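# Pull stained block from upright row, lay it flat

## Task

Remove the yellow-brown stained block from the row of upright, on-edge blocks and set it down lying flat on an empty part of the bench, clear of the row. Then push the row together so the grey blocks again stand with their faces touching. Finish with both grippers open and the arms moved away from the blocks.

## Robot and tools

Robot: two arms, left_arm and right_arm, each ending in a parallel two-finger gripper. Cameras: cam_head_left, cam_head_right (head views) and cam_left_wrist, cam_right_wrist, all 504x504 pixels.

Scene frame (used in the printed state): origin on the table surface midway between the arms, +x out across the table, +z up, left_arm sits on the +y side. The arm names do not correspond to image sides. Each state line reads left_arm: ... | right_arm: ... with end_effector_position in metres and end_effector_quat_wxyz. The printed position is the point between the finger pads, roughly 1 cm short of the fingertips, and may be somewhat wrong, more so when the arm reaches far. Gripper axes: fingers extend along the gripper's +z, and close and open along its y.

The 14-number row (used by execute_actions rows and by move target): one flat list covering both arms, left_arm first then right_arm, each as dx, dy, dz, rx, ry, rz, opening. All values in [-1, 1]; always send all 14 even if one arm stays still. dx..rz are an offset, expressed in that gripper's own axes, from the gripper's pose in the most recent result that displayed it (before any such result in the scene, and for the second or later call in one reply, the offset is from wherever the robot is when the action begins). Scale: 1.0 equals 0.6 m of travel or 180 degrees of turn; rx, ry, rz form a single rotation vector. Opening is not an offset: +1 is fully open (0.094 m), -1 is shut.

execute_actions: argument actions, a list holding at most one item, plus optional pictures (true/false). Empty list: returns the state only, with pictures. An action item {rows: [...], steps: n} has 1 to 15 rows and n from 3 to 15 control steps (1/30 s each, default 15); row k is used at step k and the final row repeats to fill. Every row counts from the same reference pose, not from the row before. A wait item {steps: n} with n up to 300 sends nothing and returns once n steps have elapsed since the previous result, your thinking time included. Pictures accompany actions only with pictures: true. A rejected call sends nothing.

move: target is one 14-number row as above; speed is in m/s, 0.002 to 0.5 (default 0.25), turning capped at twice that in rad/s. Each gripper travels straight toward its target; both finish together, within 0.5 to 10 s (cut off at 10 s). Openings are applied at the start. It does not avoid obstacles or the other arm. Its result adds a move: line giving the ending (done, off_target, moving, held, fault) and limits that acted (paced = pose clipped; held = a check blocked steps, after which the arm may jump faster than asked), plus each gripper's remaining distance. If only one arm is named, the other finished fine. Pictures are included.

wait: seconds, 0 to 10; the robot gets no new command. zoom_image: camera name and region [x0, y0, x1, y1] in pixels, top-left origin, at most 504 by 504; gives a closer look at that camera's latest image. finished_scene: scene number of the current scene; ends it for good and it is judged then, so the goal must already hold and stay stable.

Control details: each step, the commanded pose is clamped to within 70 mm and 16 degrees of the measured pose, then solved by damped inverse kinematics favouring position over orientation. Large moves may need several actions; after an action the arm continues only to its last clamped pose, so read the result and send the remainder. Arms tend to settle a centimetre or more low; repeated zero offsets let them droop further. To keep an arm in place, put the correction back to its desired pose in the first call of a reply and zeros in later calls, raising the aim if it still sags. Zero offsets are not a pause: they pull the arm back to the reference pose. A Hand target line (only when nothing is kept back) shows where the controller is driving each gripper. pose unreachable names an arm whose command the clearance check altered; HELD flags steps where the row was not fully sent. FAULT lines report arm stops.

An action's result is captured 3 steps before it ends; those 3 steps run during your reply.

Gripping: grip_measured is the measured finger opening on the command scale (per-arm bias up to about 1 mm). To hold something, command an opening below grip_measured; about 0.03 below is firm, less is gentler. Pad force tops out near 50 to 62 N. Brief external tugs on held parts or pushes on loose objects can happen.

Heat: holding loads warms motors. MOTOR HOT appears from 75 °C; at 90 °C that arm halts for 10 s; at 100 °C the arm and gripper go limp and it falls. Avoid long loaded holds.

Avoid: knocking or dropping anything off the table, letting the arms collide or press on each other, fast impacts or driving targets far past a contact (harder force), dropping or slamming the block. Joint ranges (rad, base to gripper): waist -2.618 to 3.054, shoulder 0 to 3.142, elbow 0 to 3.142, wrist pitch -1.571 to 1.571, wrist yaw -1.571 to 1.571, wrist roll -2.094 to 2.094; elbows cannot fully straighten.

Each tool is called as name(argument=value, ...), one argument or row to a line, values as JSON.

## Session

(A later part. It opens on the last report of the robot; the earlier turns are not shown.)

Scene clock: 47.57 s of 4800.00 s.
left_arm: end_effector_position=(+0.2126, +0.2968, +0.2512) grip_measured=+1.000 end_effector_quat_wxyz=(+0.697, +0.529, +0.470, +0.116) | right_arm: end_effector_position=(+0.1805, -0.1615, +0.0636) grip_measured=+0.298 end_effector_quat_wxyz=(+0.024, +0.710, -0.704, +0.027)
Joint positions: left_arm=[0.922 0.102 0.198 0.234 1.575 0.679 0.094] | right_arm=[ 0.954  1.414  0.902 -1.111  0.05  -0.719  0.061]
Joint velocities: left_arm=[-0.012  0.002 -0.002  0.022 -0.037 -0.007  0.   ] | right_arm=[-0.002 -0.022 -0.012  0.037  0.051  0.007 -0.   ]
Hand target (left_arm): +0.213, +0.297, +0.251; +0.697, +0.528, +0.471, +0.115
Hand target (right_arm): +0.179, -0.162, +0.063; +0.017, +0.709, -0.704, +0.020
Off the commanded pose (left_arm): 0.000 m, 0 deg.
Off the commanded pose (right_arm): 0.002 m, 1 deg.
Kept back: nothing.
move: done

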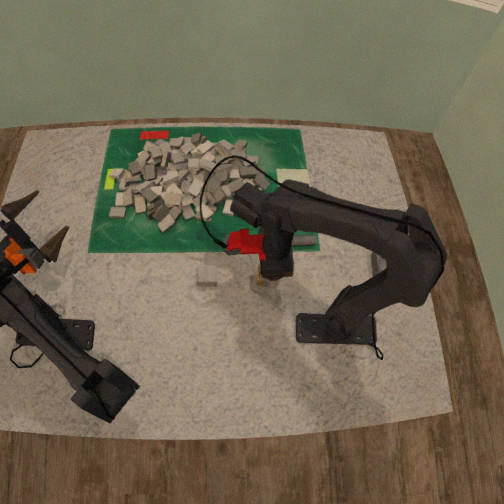

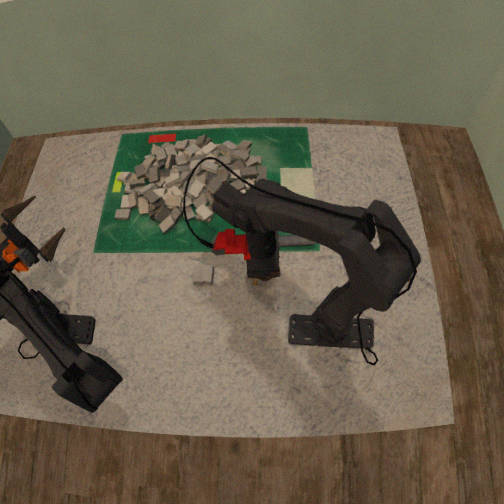

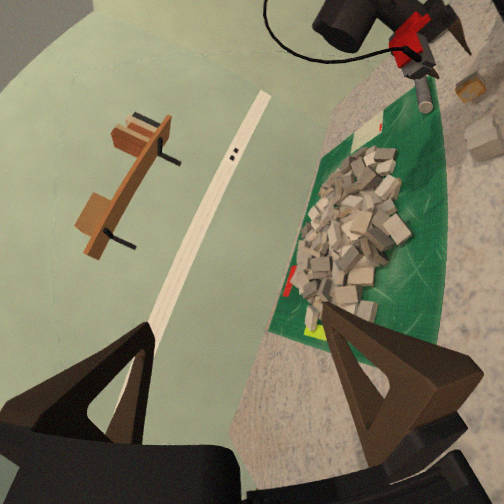

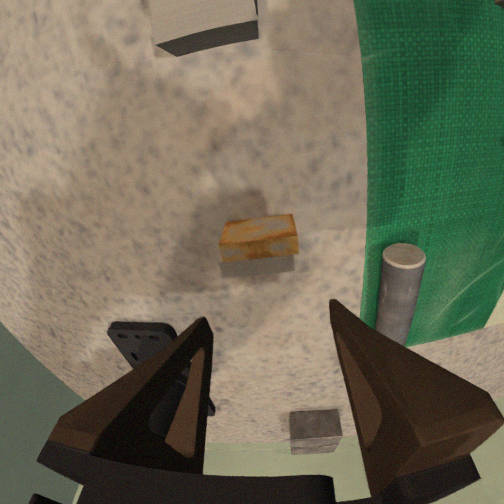

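move(
  target=[0,0,0,0,0,0,1,0.006,0,0.066,0,0,0,0.3],
  speed=0.06,
)

Scene clock: 48.97 s of 4800.00 s.
left_arm: end_effector_position=(+0.2125, +0.2968, +0.2513) grip_measured=+1.000 end_effector_quat_wxyz=(+0.697, +0.529, +0.470, +0.117) | right_arm: end_effector_position=(+0.1810, -0.1633, +0.0314) grip_measured=+0.298 end_effector_quat_wxyz=(+0.016, +0.710, -0.704, +0.026)
Joint positions: left_arm=[0.922 0.102 0.198 0.236 1.575 0.679 0.094] | right_arm=[ 0.946  1.439  0.787 -0.954  0.05  -0.728  0.061]
Joint velocities: left_arm=[ 0.002 -0.017  0.012 -0.022  0.022 -0.066  0.   ] | right_arm=[-0.007  0.007 -0.002  0.022 -0.081  0.066  0.001]
Hand target (left_arm): +0.213, +0.297, +0.251; +0.697, +0.529, +0.470, +0.116
Hand target (right_arm): +0.180, -0.168, +0.025; +0.024, +0.710, -0.704, +0.027
Off the commanded pose (left_arm): 0.000 m, 0 deg.
Off the commanded pose (right_arm): 0.008 m, 1 deg.
Kept back: nothing.
move: done

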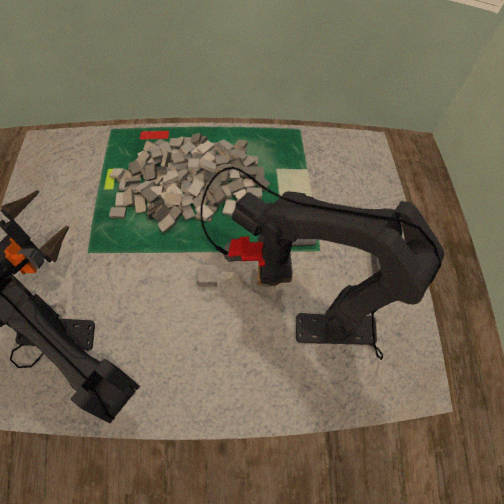

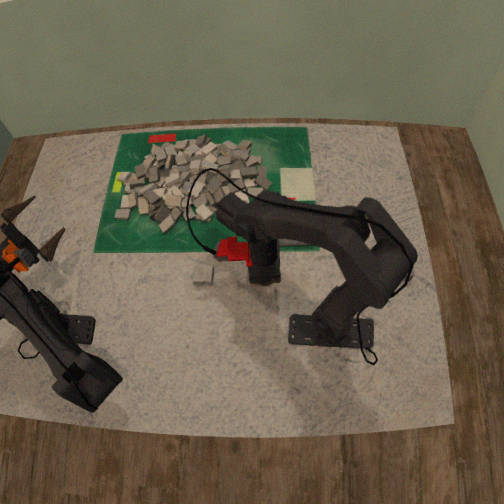

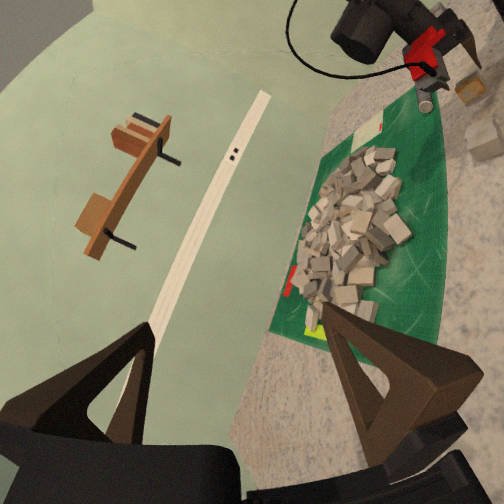

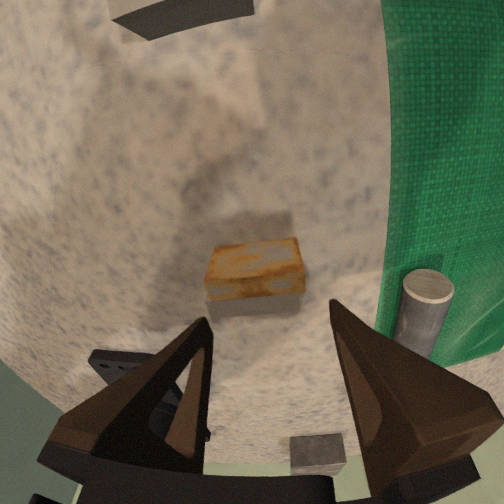

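zoom_image(
  camera="cam_left_wrist",
  region=[430, 50, 504, 124],
)

Region (430, 50, 504, 124) of cam_left_wrist's 504x504 image, scaled by 6.811, with more detail than that image has.

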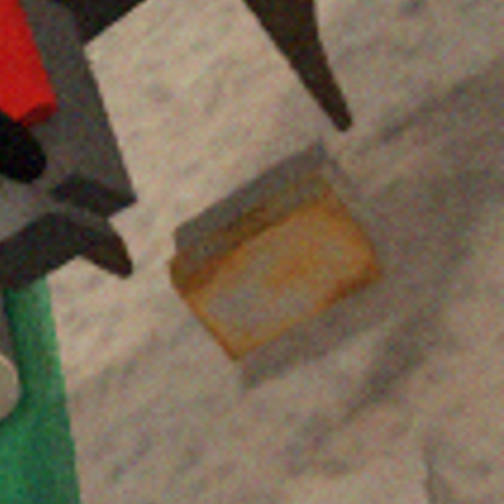

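move(
  target=[0,0,0,0,0,0,1,0,0,0.018,0,0,0,0.3],
  speed=0.05,
)

move(
  target=[0,0,0,0,0,0,1,0,0,0,0,0,0,-0.2],
)

move(
  target=[0,0,0,0,0,0,1,0,0,-0.1,0,0,0,-0.2],
  speed=0.08,
)

Scene clock: 50.50 s of 4800.00 s.
left_arm: end_effector_position=(+0.2125, +0.2967, +0.2515) grip_measured=+1.000 end_effector_quat_wxyz=(+0.697, +0.530, +0.469, +0.118) | right_arm: end_effector_position=(+0.1839, -0.1601, +0.0287) grip_measured=+0.298 end_effector_quat_wxyz=(+0.005, +0.710, -0.704, +0.025)
Joint positions: left_arm=[0.922 0.102 0.198 0.239 1.575 0.679 0.094] | right_arm=[ 0.946  1.439  0.776 -0.921  0.05  -0.729  0.061]
Joint velocities: left_arm=[ 0.007 -0.012 -0.017 -0.066 -0.037 -0.007  0.   ] | right_arm=[-0.017  0.007  0.002 -0.007 -0.081 -0.051 -0.   ]
Hand target (left_arm): +0.213, +0.297, +0.251; +0.697, +0.529, +0.470, +0.117
Hand target (right_arm): +0.181, -0.164, +0.021; +0.016, +0.710, -0.704, +0.026
Off the commanded pose (left_arm): 0.000 m, 0 deg.
Off the commanded pose (right_arm): 0.009 m, 1 deg.
Kept back: nothing.
move: done

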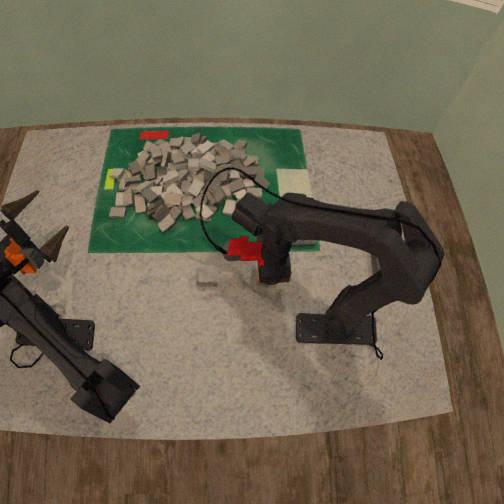

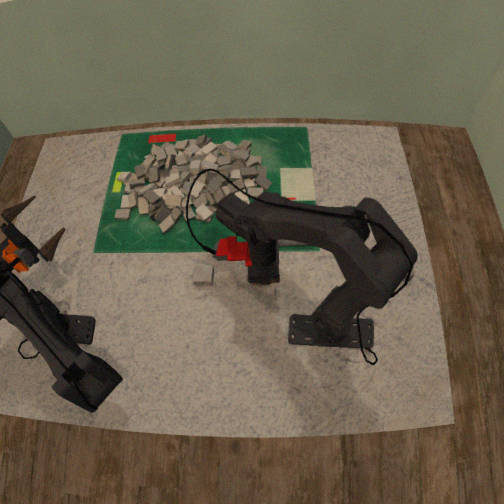

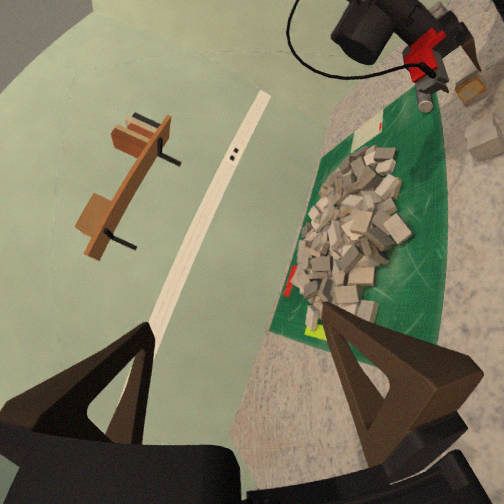

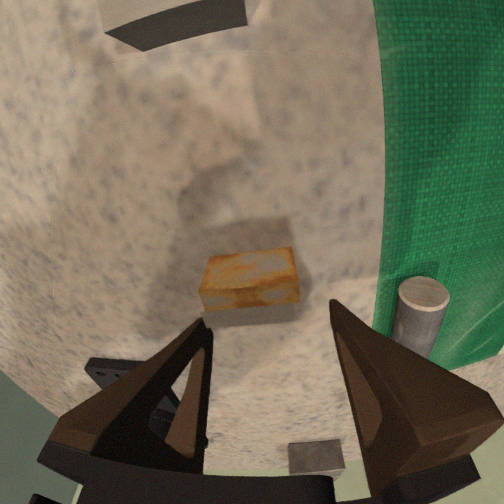

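Scene clock: 51.00 s of 4800.00 s.
left_arm: end_effector_position=(+0.2125, +0.2967, +0.2516) grip_measured=+1.000 end_effector_quat_wxyz=(+0.697, +0.530, +0.469, +0.118) | right_arm: end_effector_position=(+0.1835, -0.1603, +0.0287) grip_measured=-0.168 end_effector_quat_wxyz=(+0.006, +0.710, -0.704, +0.025)
Joint positions: left_arm=[0.922 0.102 0.198 0.24  1.575 0.679 0.094] | right_arm=[ 0.946  1.439  0.776 -0.923  0.049 -0.729  0.039]
Joint velocities: left_arm=[-0.002 -0.027 -0.012 -0.022  0.037  0.022  0.   ] | right_arm=[-0.007  0.002  0.007 -0.066  0.007  0.037  0.   ]
Hand target (left_arm): +0.212, +0.297, +0.251; +0.697, +0.530, +0.469, +0.118
Hand target (right_arm): +0.184, -0.160, +0.029; +0.005, +0.710, -0.704, +0.025
Off the commanded pose (left_arm): 0.000 m, 0 deg.
Off the commanded pose (right_arm): 0.000 m, 0 deg.
Kept back: nothing.
move: done

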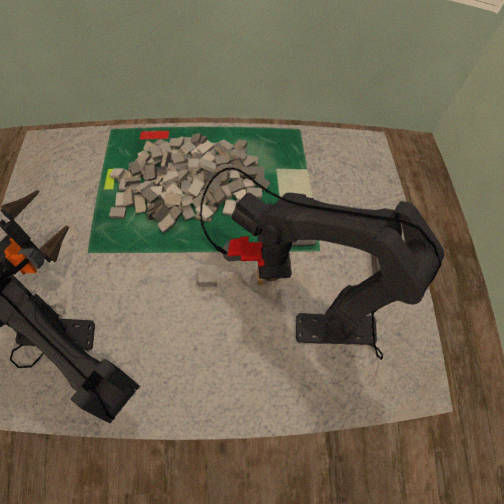

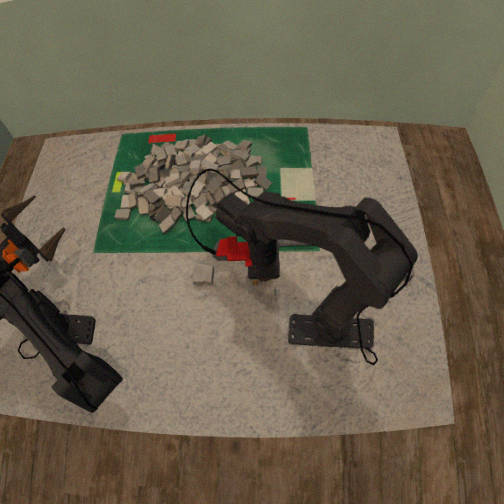

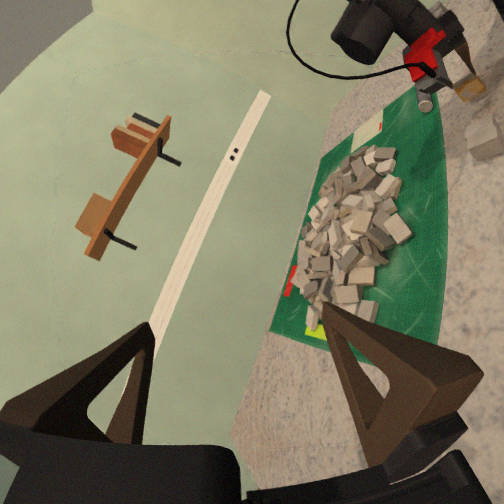

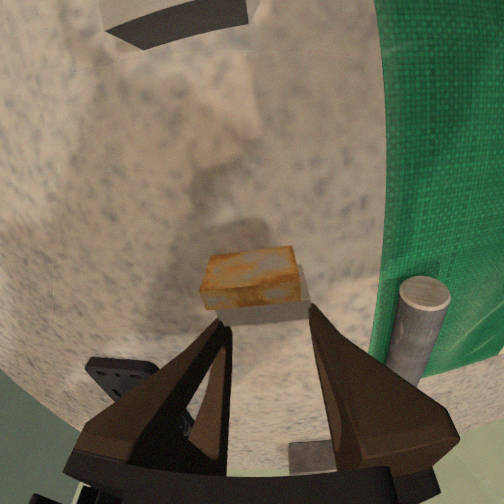

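Scene clock: 52.30 s of 4800.00 s.
left_arm: end_effector_position=(+0.2124, +0.2967, +0.2517) grip_measured=+1.000 end_effector_quat_wxyz=(+0.696, +0.531, +0.468, +0.119) | right_arm: end_effector_position=(+0.1809, -0.1633, +0.0771) grip_measured=-0.168 end_effector_quat_wxyz=(+0.022, +0.710, -0.704, +0.026)
Joint positions: left_arm=[0.922 0.102 0.198 0.242 1.575 0.679 0.094] | right_arm=[ 0.946  1.392  0.939 -1.165  0.049 -0.728  0.039]
Joint velocities: left_arm=[-0.002 -0.007  0.002 -0.022 -0.037 -0.051  0.   ] | right_arm=[-0.007 -0.007 -0.017 -0.037 -0.022  0.037  0.001]
Hand target (left_arm): +0.212, +0.297, +0.252; +0.697, +0.530, +0.469, +0.118
Hand target (right_arm): +0.183, -0.158, +0.088; +0.006, +0.710, -0.704, +0.025
Off the commanded pose (left_arm): 0.000 m, 0 deg.
Off the commanded pose (right_arm): 0.013 m, 2 deg.
Kept back: nothing.
move: off_target (right_arm)

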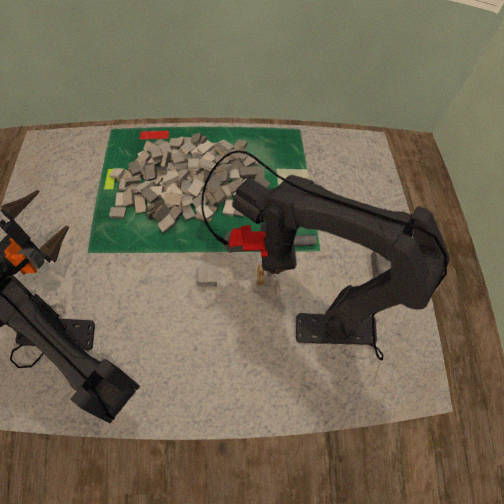

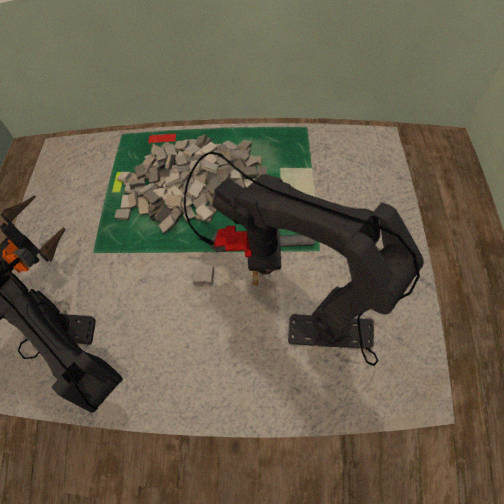

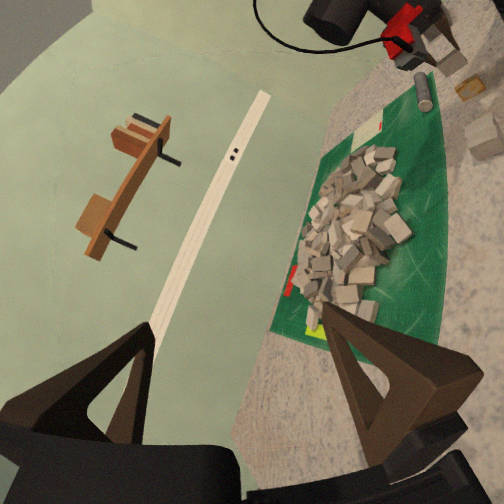

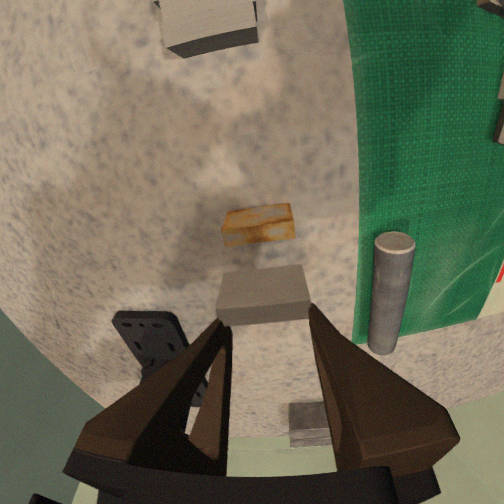

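move(
  target=[0,0,0,0,0,0,1,0.015,0,0.052,0,0,0,-0.2],
  speed=0.06,
)

move(
  target=[0,0,0,0,0,0,1,-0.07,0,-0.012,0,0,0,-0.2],
  speed=0.04,
)

Scene clock: 53.57 s of 4800.00 s.
left_arm: end_effector_position=(+0.2124, +0.2966, +0.2519) grip_measured=+1.000 end_effector_quat_wxyz=(+0.696, +0.531, +0.468, +0.120) | right_arm: end_effector_position=(+0.1804, -0.1714, +0.0507) grip_measured=-0.168 end_effector_quat_wxyz=(+0.021, +0.710, -0.704, +0.025)
Joint positions: left_arm=[0.922 0.102 0.198 0.244 1.575 0.679 0.094] | right_arm=[ 0.921  1.392  0.83  -1.053  0.049 -0.753  0.039]
Joint velocities: left_arm=[ 0.002 -0.022  0.002  0.022  0.051  0.022  0.   ] | right_arm=[-0.012  0.012  0.022  0.037 -0.051  0.022  0.002]
Hand target (left_arm): +0.212, +0.297, +0.252; +0.696, +0.531, +0.468, +0.119
Hand target (right_arm): +0.181, -0.174, +0.047; +0.023, +0.710, -0.704, +0.026
Off the commanded pose (left_arm): 0.000 m, 0 deg.
Off the commanded pose (right_arm): 0.005 m, 0 deg.
Kept back: nothing.
move: done

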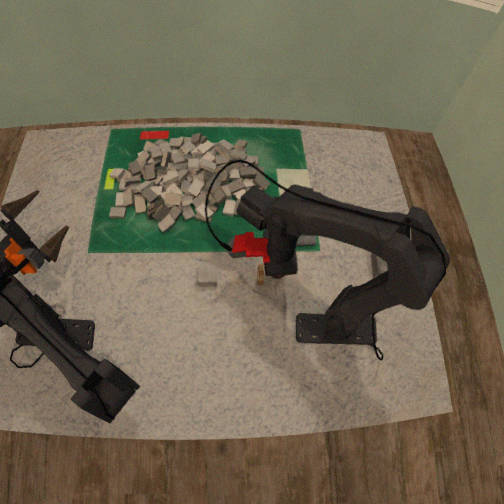

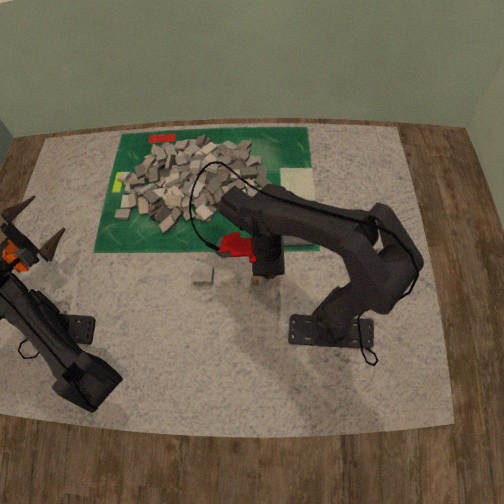

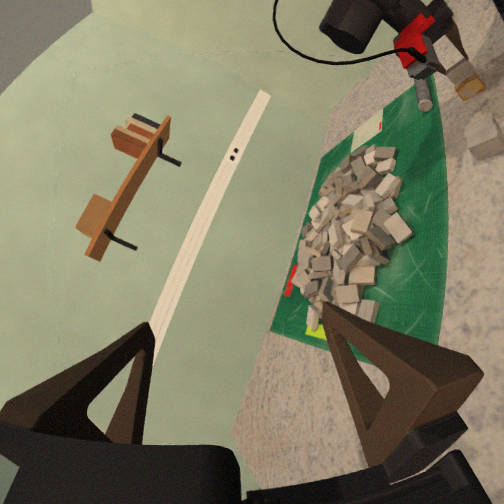

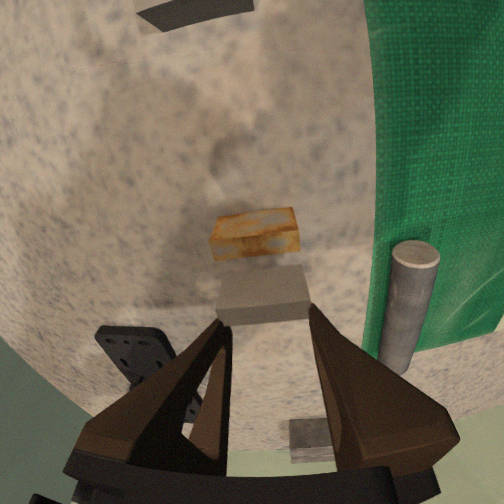

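Scene clock: 54.90 s of 4800.00 s.
left_arm: end_effector_position=(+0.2124, +0.2966, +0.2520) grip_measured=+1.000 end_effector_quat_wxyz=(+0.696, +0.532, +0.467, +0.121) | right_arm: end_effector_position=(+0.1780, -0.1362, +0.0519) grip_measured=-0.168 end_effector_quat_wxyz=(+0.023, +0.711, -0.702, +0.028)
Joint positions: left_arm=[0.922 0.102 0.198 0.247 1.575 0.679 0.094] | right_arm=[ 1.035  1.501  0.928 -1.053  0.049 -0.643  0.039]
Joint velocities: left_arm=[ 0.012 -0.017 -0.007 -0.051 -0.022 -0.007  0.   ] | right_arm=[-0.002  0.002  0.002 -0.037 -0.037  0.007 -0.001]
Hand target (left_arm): +0.212, +0.297, +0.252; +0.696, +0.531, +0.468, +0.120
Hand target (right_arm): +0.180, -0.129, +0.056; +0.020, +0.710, -0.704, +0.026
Off the commanded pose (left_arm): 0.000 m, 0 deg.
Off the commanded pose (right_arm): 0.008 m, 1 deg.
Kept back: nothing.
move: done

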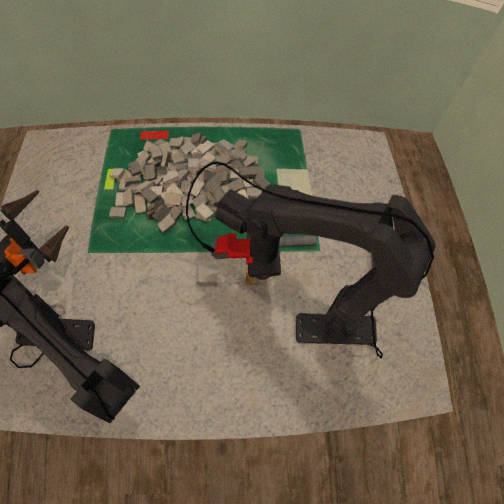

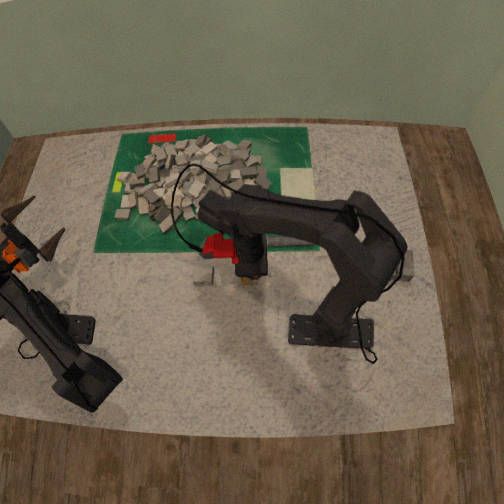

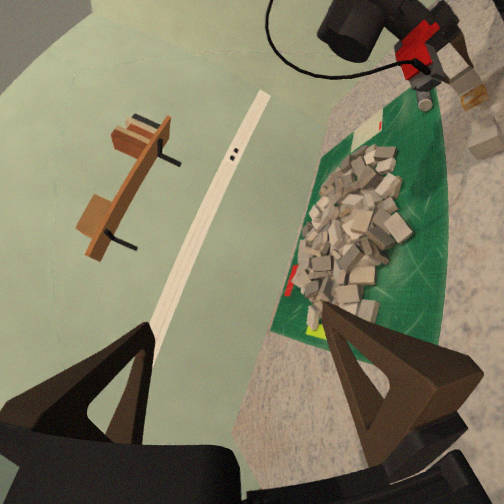

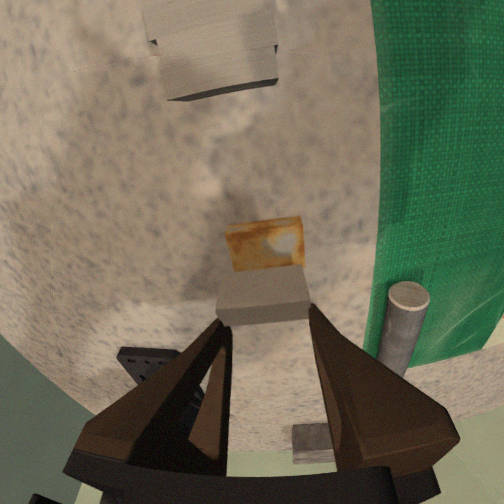

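move(
  target=[0,0,0,0,0,0,1,0,0,-0.05,0,0,0,-0.2],
  speed=0.08,
)

move(
  target=[0,0,0,0,0,0,1,-0.125,0,0,0,0,0,-0.2],
  speed=0.1,
)

move(
  target=[0,0,0,0,0,0,1,0,0,0.06,0,0,0,-0.2],
  speed=0.05,
)

Scene clock: 56.10 s of 4800.00 s.
left_arm: end_effector_position=(+0.2124, +0.2966, +0.2521) grip_measured=+1.000 end_effector_quat_wxyz=(+0.696, +0.532, +0.467, +0.121) | right_arm: end_effector_position=(+0.1757, -0.1394, +0.0694) grip_measured=-0.168 end_effector_quat_wxyz=(+0.041, +0.710, -0.702, +0.031)
Joint positions: left_arm=[0.922 0.102 0.198 0.249 1.575 0.679 0.094] | right_arm=[ 1.035  1.501  0.998 -1.16   0.049 -0.64   0.039]
Joint velocities: left_arm=[-0.007 -0.007 -0.002 -0.066  0.022 -0.037  0.   ] | right_arm=[-0.007  0.012  0.002  0.007  0.081 -0.007 -0.   ]
Hand target (left_arm): +0.212, +0.297, +0.252; +0.696, +0.532, +0.467, +0.121
Hand target (right_arm): +0.178, -0.134, +0.081; +0.023, +0.711, -0.702, +0.028
Off the commanded pose (left_arm): 0.000 m, 0 deg.
Off the commanded pose (right_arm): 0.014 m, 2 deg.
Kept back: nothing.
move: off_target (right_arm)

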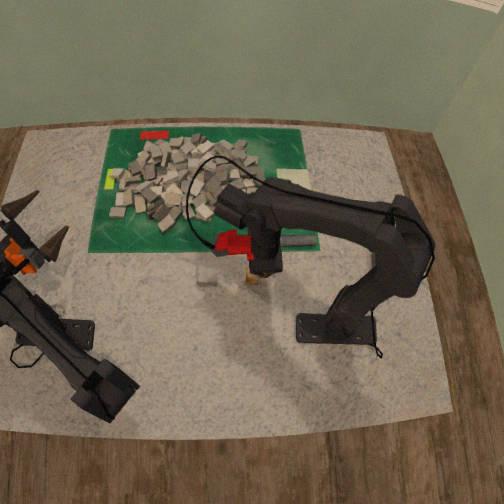

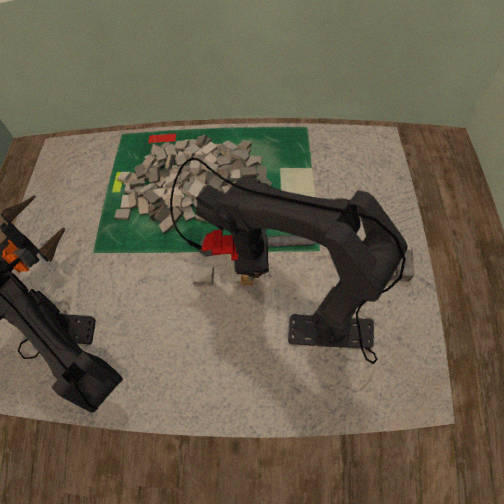

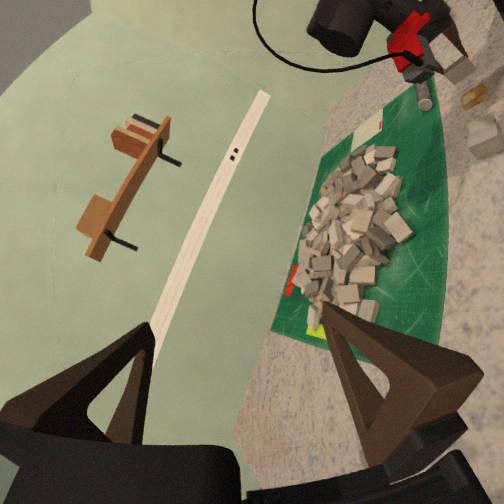

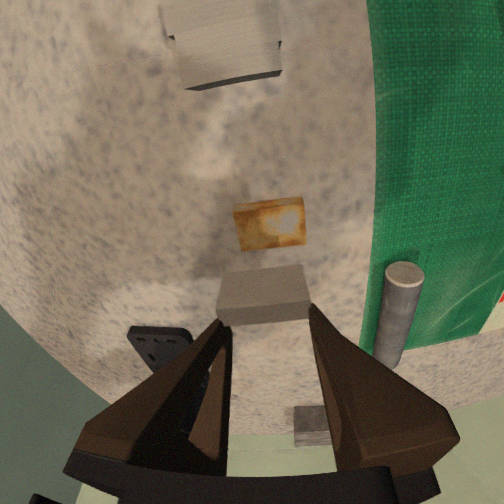

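Scene clock: 57.20 s of 4800.00 s.
left_arm: end_effector_position=(+0.2123, +0.2965, +0.2523) grip_measured=+1.000 end_effector_quat_wxyz=(+0.696, +0.532, +0.466, +0.122) | right_arm: end_effector_position=(+0.1727, -0.0744, +0.0595) grip_measured=-0.168 end_effector_quat_wxyz=(+0.049, +0.711, -0.700, +0.038)
Joint positions: left_arm=[0.922 0.102 0.198 0.25  1.575 0.679 0.094] | right_arm=[ 1.181  1.731  1.197 -1.152  0.045 -0.5    0.039]
Joint velocities: left_arm=[ 0.012  0.002  0.007 -0.051 -0.066 -0.022  0.   ] | right_arm=[-0.007 -0.017  0.012 -0.007  0.007  0.007  0.   ]
Hand target (left_arm): +0.212, +0.297, +0.252; +0.696, +0.532, +0.467, +0.121
Hand target (right_arm): +0.174, -0.065, +0.063; +0.040, +0.710, -0.702, +0.031
Off the commanded pose (left_arm): 0.000 m, 0 deg.
Off the commanded pose (right_arm): 0.010 m, 1 deg.
Kept back: nothing.
move: done

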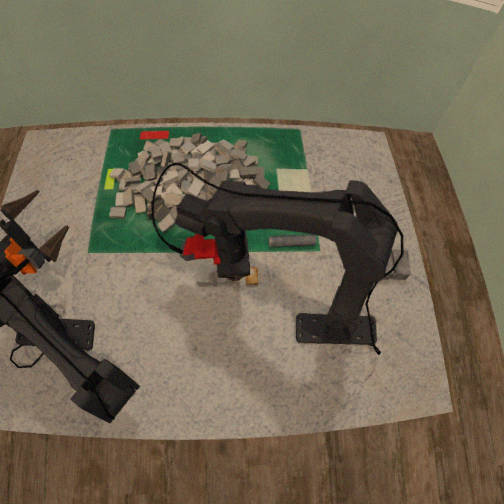

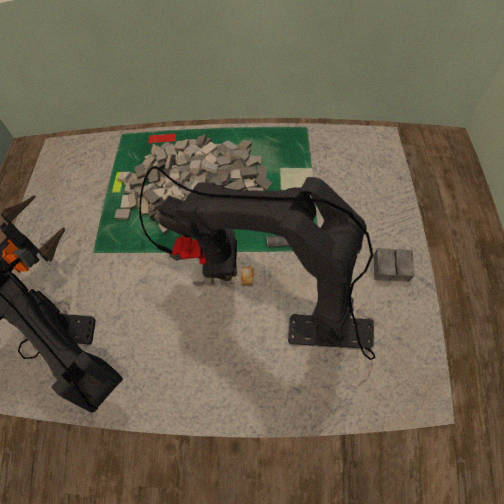

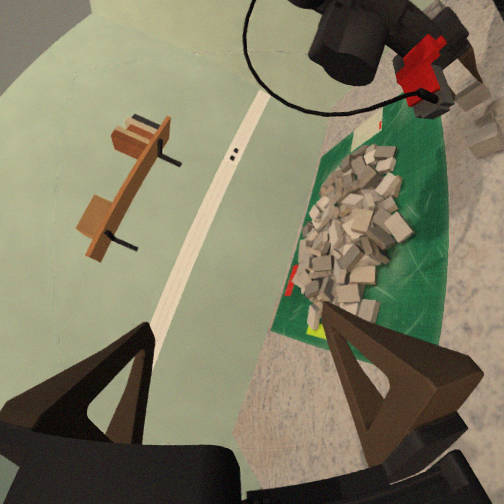

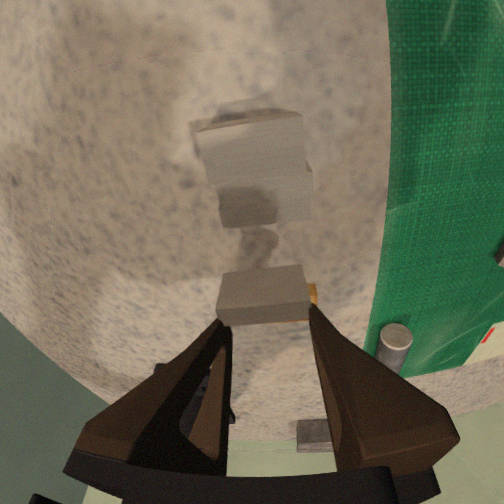

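Scene clock: 58.23 s of 4800.00 s.
left_arm: end_effector_position=(+0.2123, +0.2965, +0.2524) grip_measured=+1.000 end_effector_quat_wxyz=(+0.696, +0.533, +0.466, +0.123) | right_arm: end_effector_position=(+0.1707, -0.0783, +0.0309) grip_measured=-0.168 end_effector_quat_wxyz=(+0.049, +0.711, -0.700, +0.038)
Joint positions: left_arm=[0.922 0.102 0.198 0.252 1.575 0.679 0.094] | right_arm=[ 1.181  1.754  1.103 -1.035  0.045 -0.5    0.039]
Joint velocities: left_arm=[ 0.002 -0.046 -0.002  0.051  0.037 -0.066  0.   ] | right_arm=[ 0.002 -0.012 -0.012  0.066 -0.051  0.022 -0.   ]
Hand target (left_arm): +0.212, +0.297, +0.252; +0.696, +0.532, +0.466, +0.122
Hand target (right_arm): +0.172, -0.079, +0.024; +0.049, +0.711, -0.700, +0.038
Off the commanded pose (left_arm): 0.000 m, 0 deg.
Off the commanded pose (right_arm): 0.007 m, 0 deg.
Kept back: nothing.
move: done

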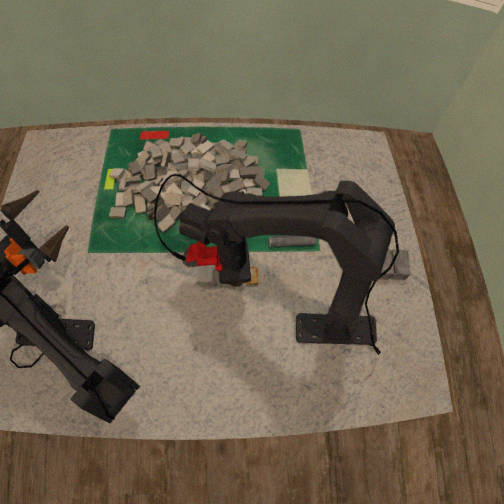

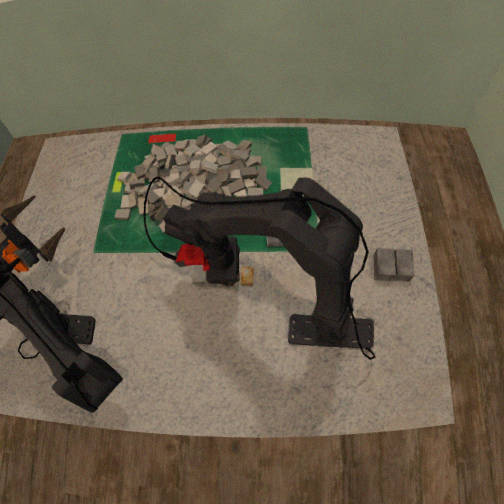

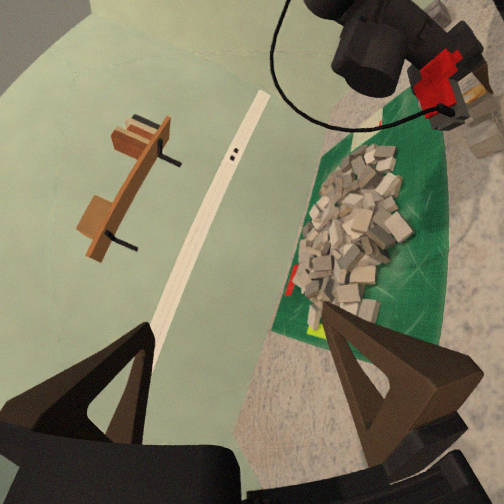

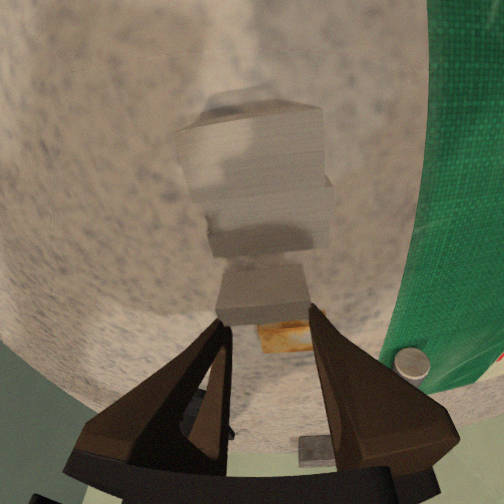

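move(
  target=[0,0,0,0,0,0,1,-0.04,-0.016,0.004,0,0.012,0,-0.2],
  speed=0.03,
)

Scene clock: 59.57 s of 4800.00 s.
left_arm: end_effector_position=(+0.2123, +0.2964, +0.2525) grip_measured=+1.000 end_effector_quat_wxyz=(+0.696, +0.533, +0.465, +0.123) | right_arm: end_effector_position=(+0.1716, -0.0740, +0.0321) grip_measured=-0.168 end_effector_quat_wxyz=(+0.089, +0.709, -0.698, +0.058)
Joint positions: left_arm=[0.922 0.102 0.198 0.254 1.575 0.679 0.094] | right_arm=[ 1.193  1.849  1.212 -1.138  0.057 -0.483  0.039]
Joint velocities: left_arm=[ 0.002  0.002  0.002 -0.051 -0.037 -0.051  0.   ] | right_arm=[-0.012  0.007  0.007  0.007 -0.037  0.022 -0.001]
Hand target (left_arm): +0.212, +0.296, +0.252; +0.696, +0.533, +0.466, +0.123
Hand target (right_arm): +0.179, -0.055, +0.027; +0.062, +0.711, -0.699, +0.051
Off the commanded pose (left_arm): 0.000 m, 0 deg.
Off the commanded pose (right_arm): 0.022 m, 3 deg.
Kept back: nothing.
move: off_target (right_arm)

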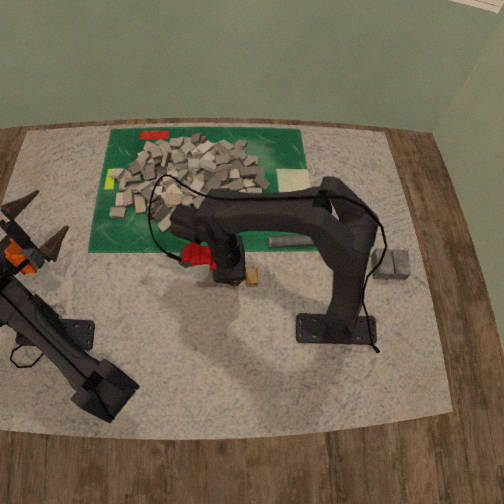

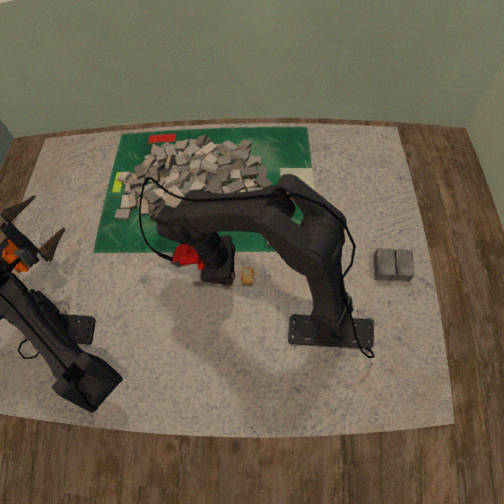

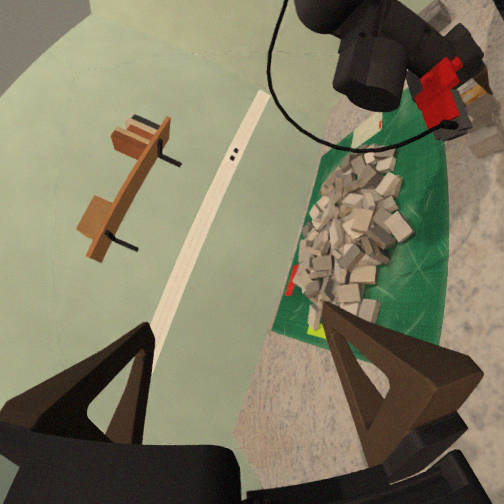

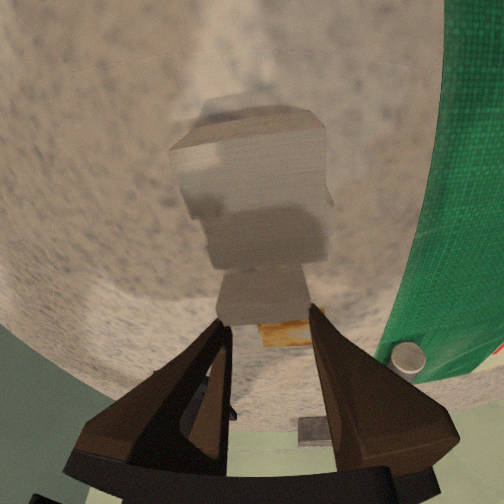

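move(
  target=[0,0,0,0,0,0,1,-0.03,-0.014,-0.008,0,-0.04,0,-0.2],
  speed=0.03,
)

Scene clock: 62.20 s of 4800.00 s.
left_arm: end_effector_position=(+0.2122, +0.2964, +0.2526) grip_measured=+1.000 end_effector_quat_wxyz=(+0.696, +0.534, +0.465, +0.124) | right_arm: end_effector_position=(+0.1771, -0.0600, +0.0318) grip_measured=-0.168 end_effector_quat_wxyz=(+0.063, +0.709, -0.702, +0.027)
Joint positions: left_arm=[0.922 0.102 0.198 0.256 1.575 0.679 0.094] | right_arm=[ 1.172  1.84   1.212 -1.08   0.015 -0.504  0.039]
Joint velocities: left_arm=[-0.017 -0.022 -0.007 -0.095  0.066 -0.022  0.   ] | right_arm=[ 0.007  0.002 -0.007  0.051 -0.007 -0.007 -0.001]
Hand target (left_arm): +0.212, +0.296, +0.253; +0.696, +0.533, +0.465, +0.123
Hand target (right_arm): +0.180, -0.055, +0.033; +0.046, +0.710, -0.702, +0.013
Off the commanded pose (left_arm): 0.000 m, 0 deg.
Off the commanded pose (right_arm): 0.006 m, 3 deg.
Kept back: nothing.
move: off_target (right_arm)

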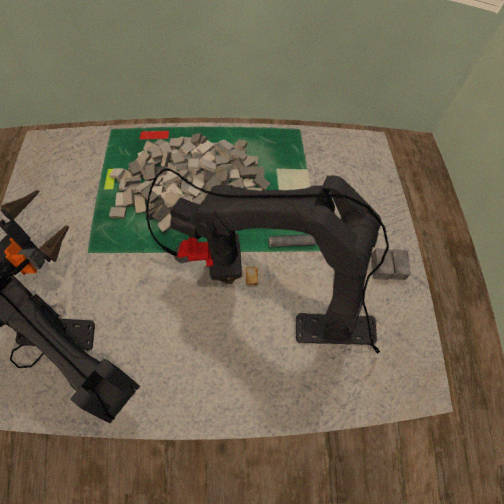

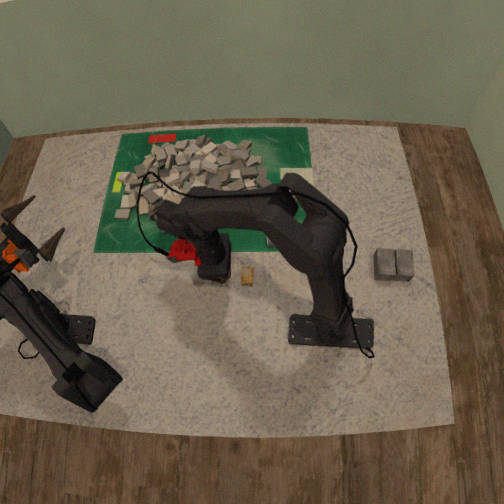

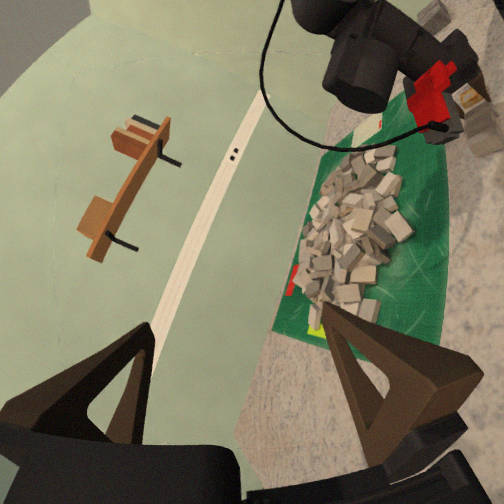

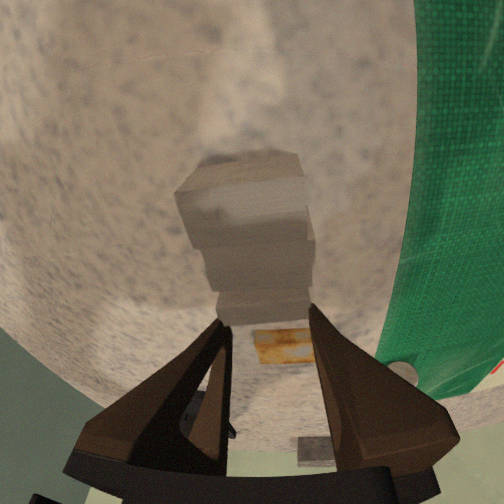

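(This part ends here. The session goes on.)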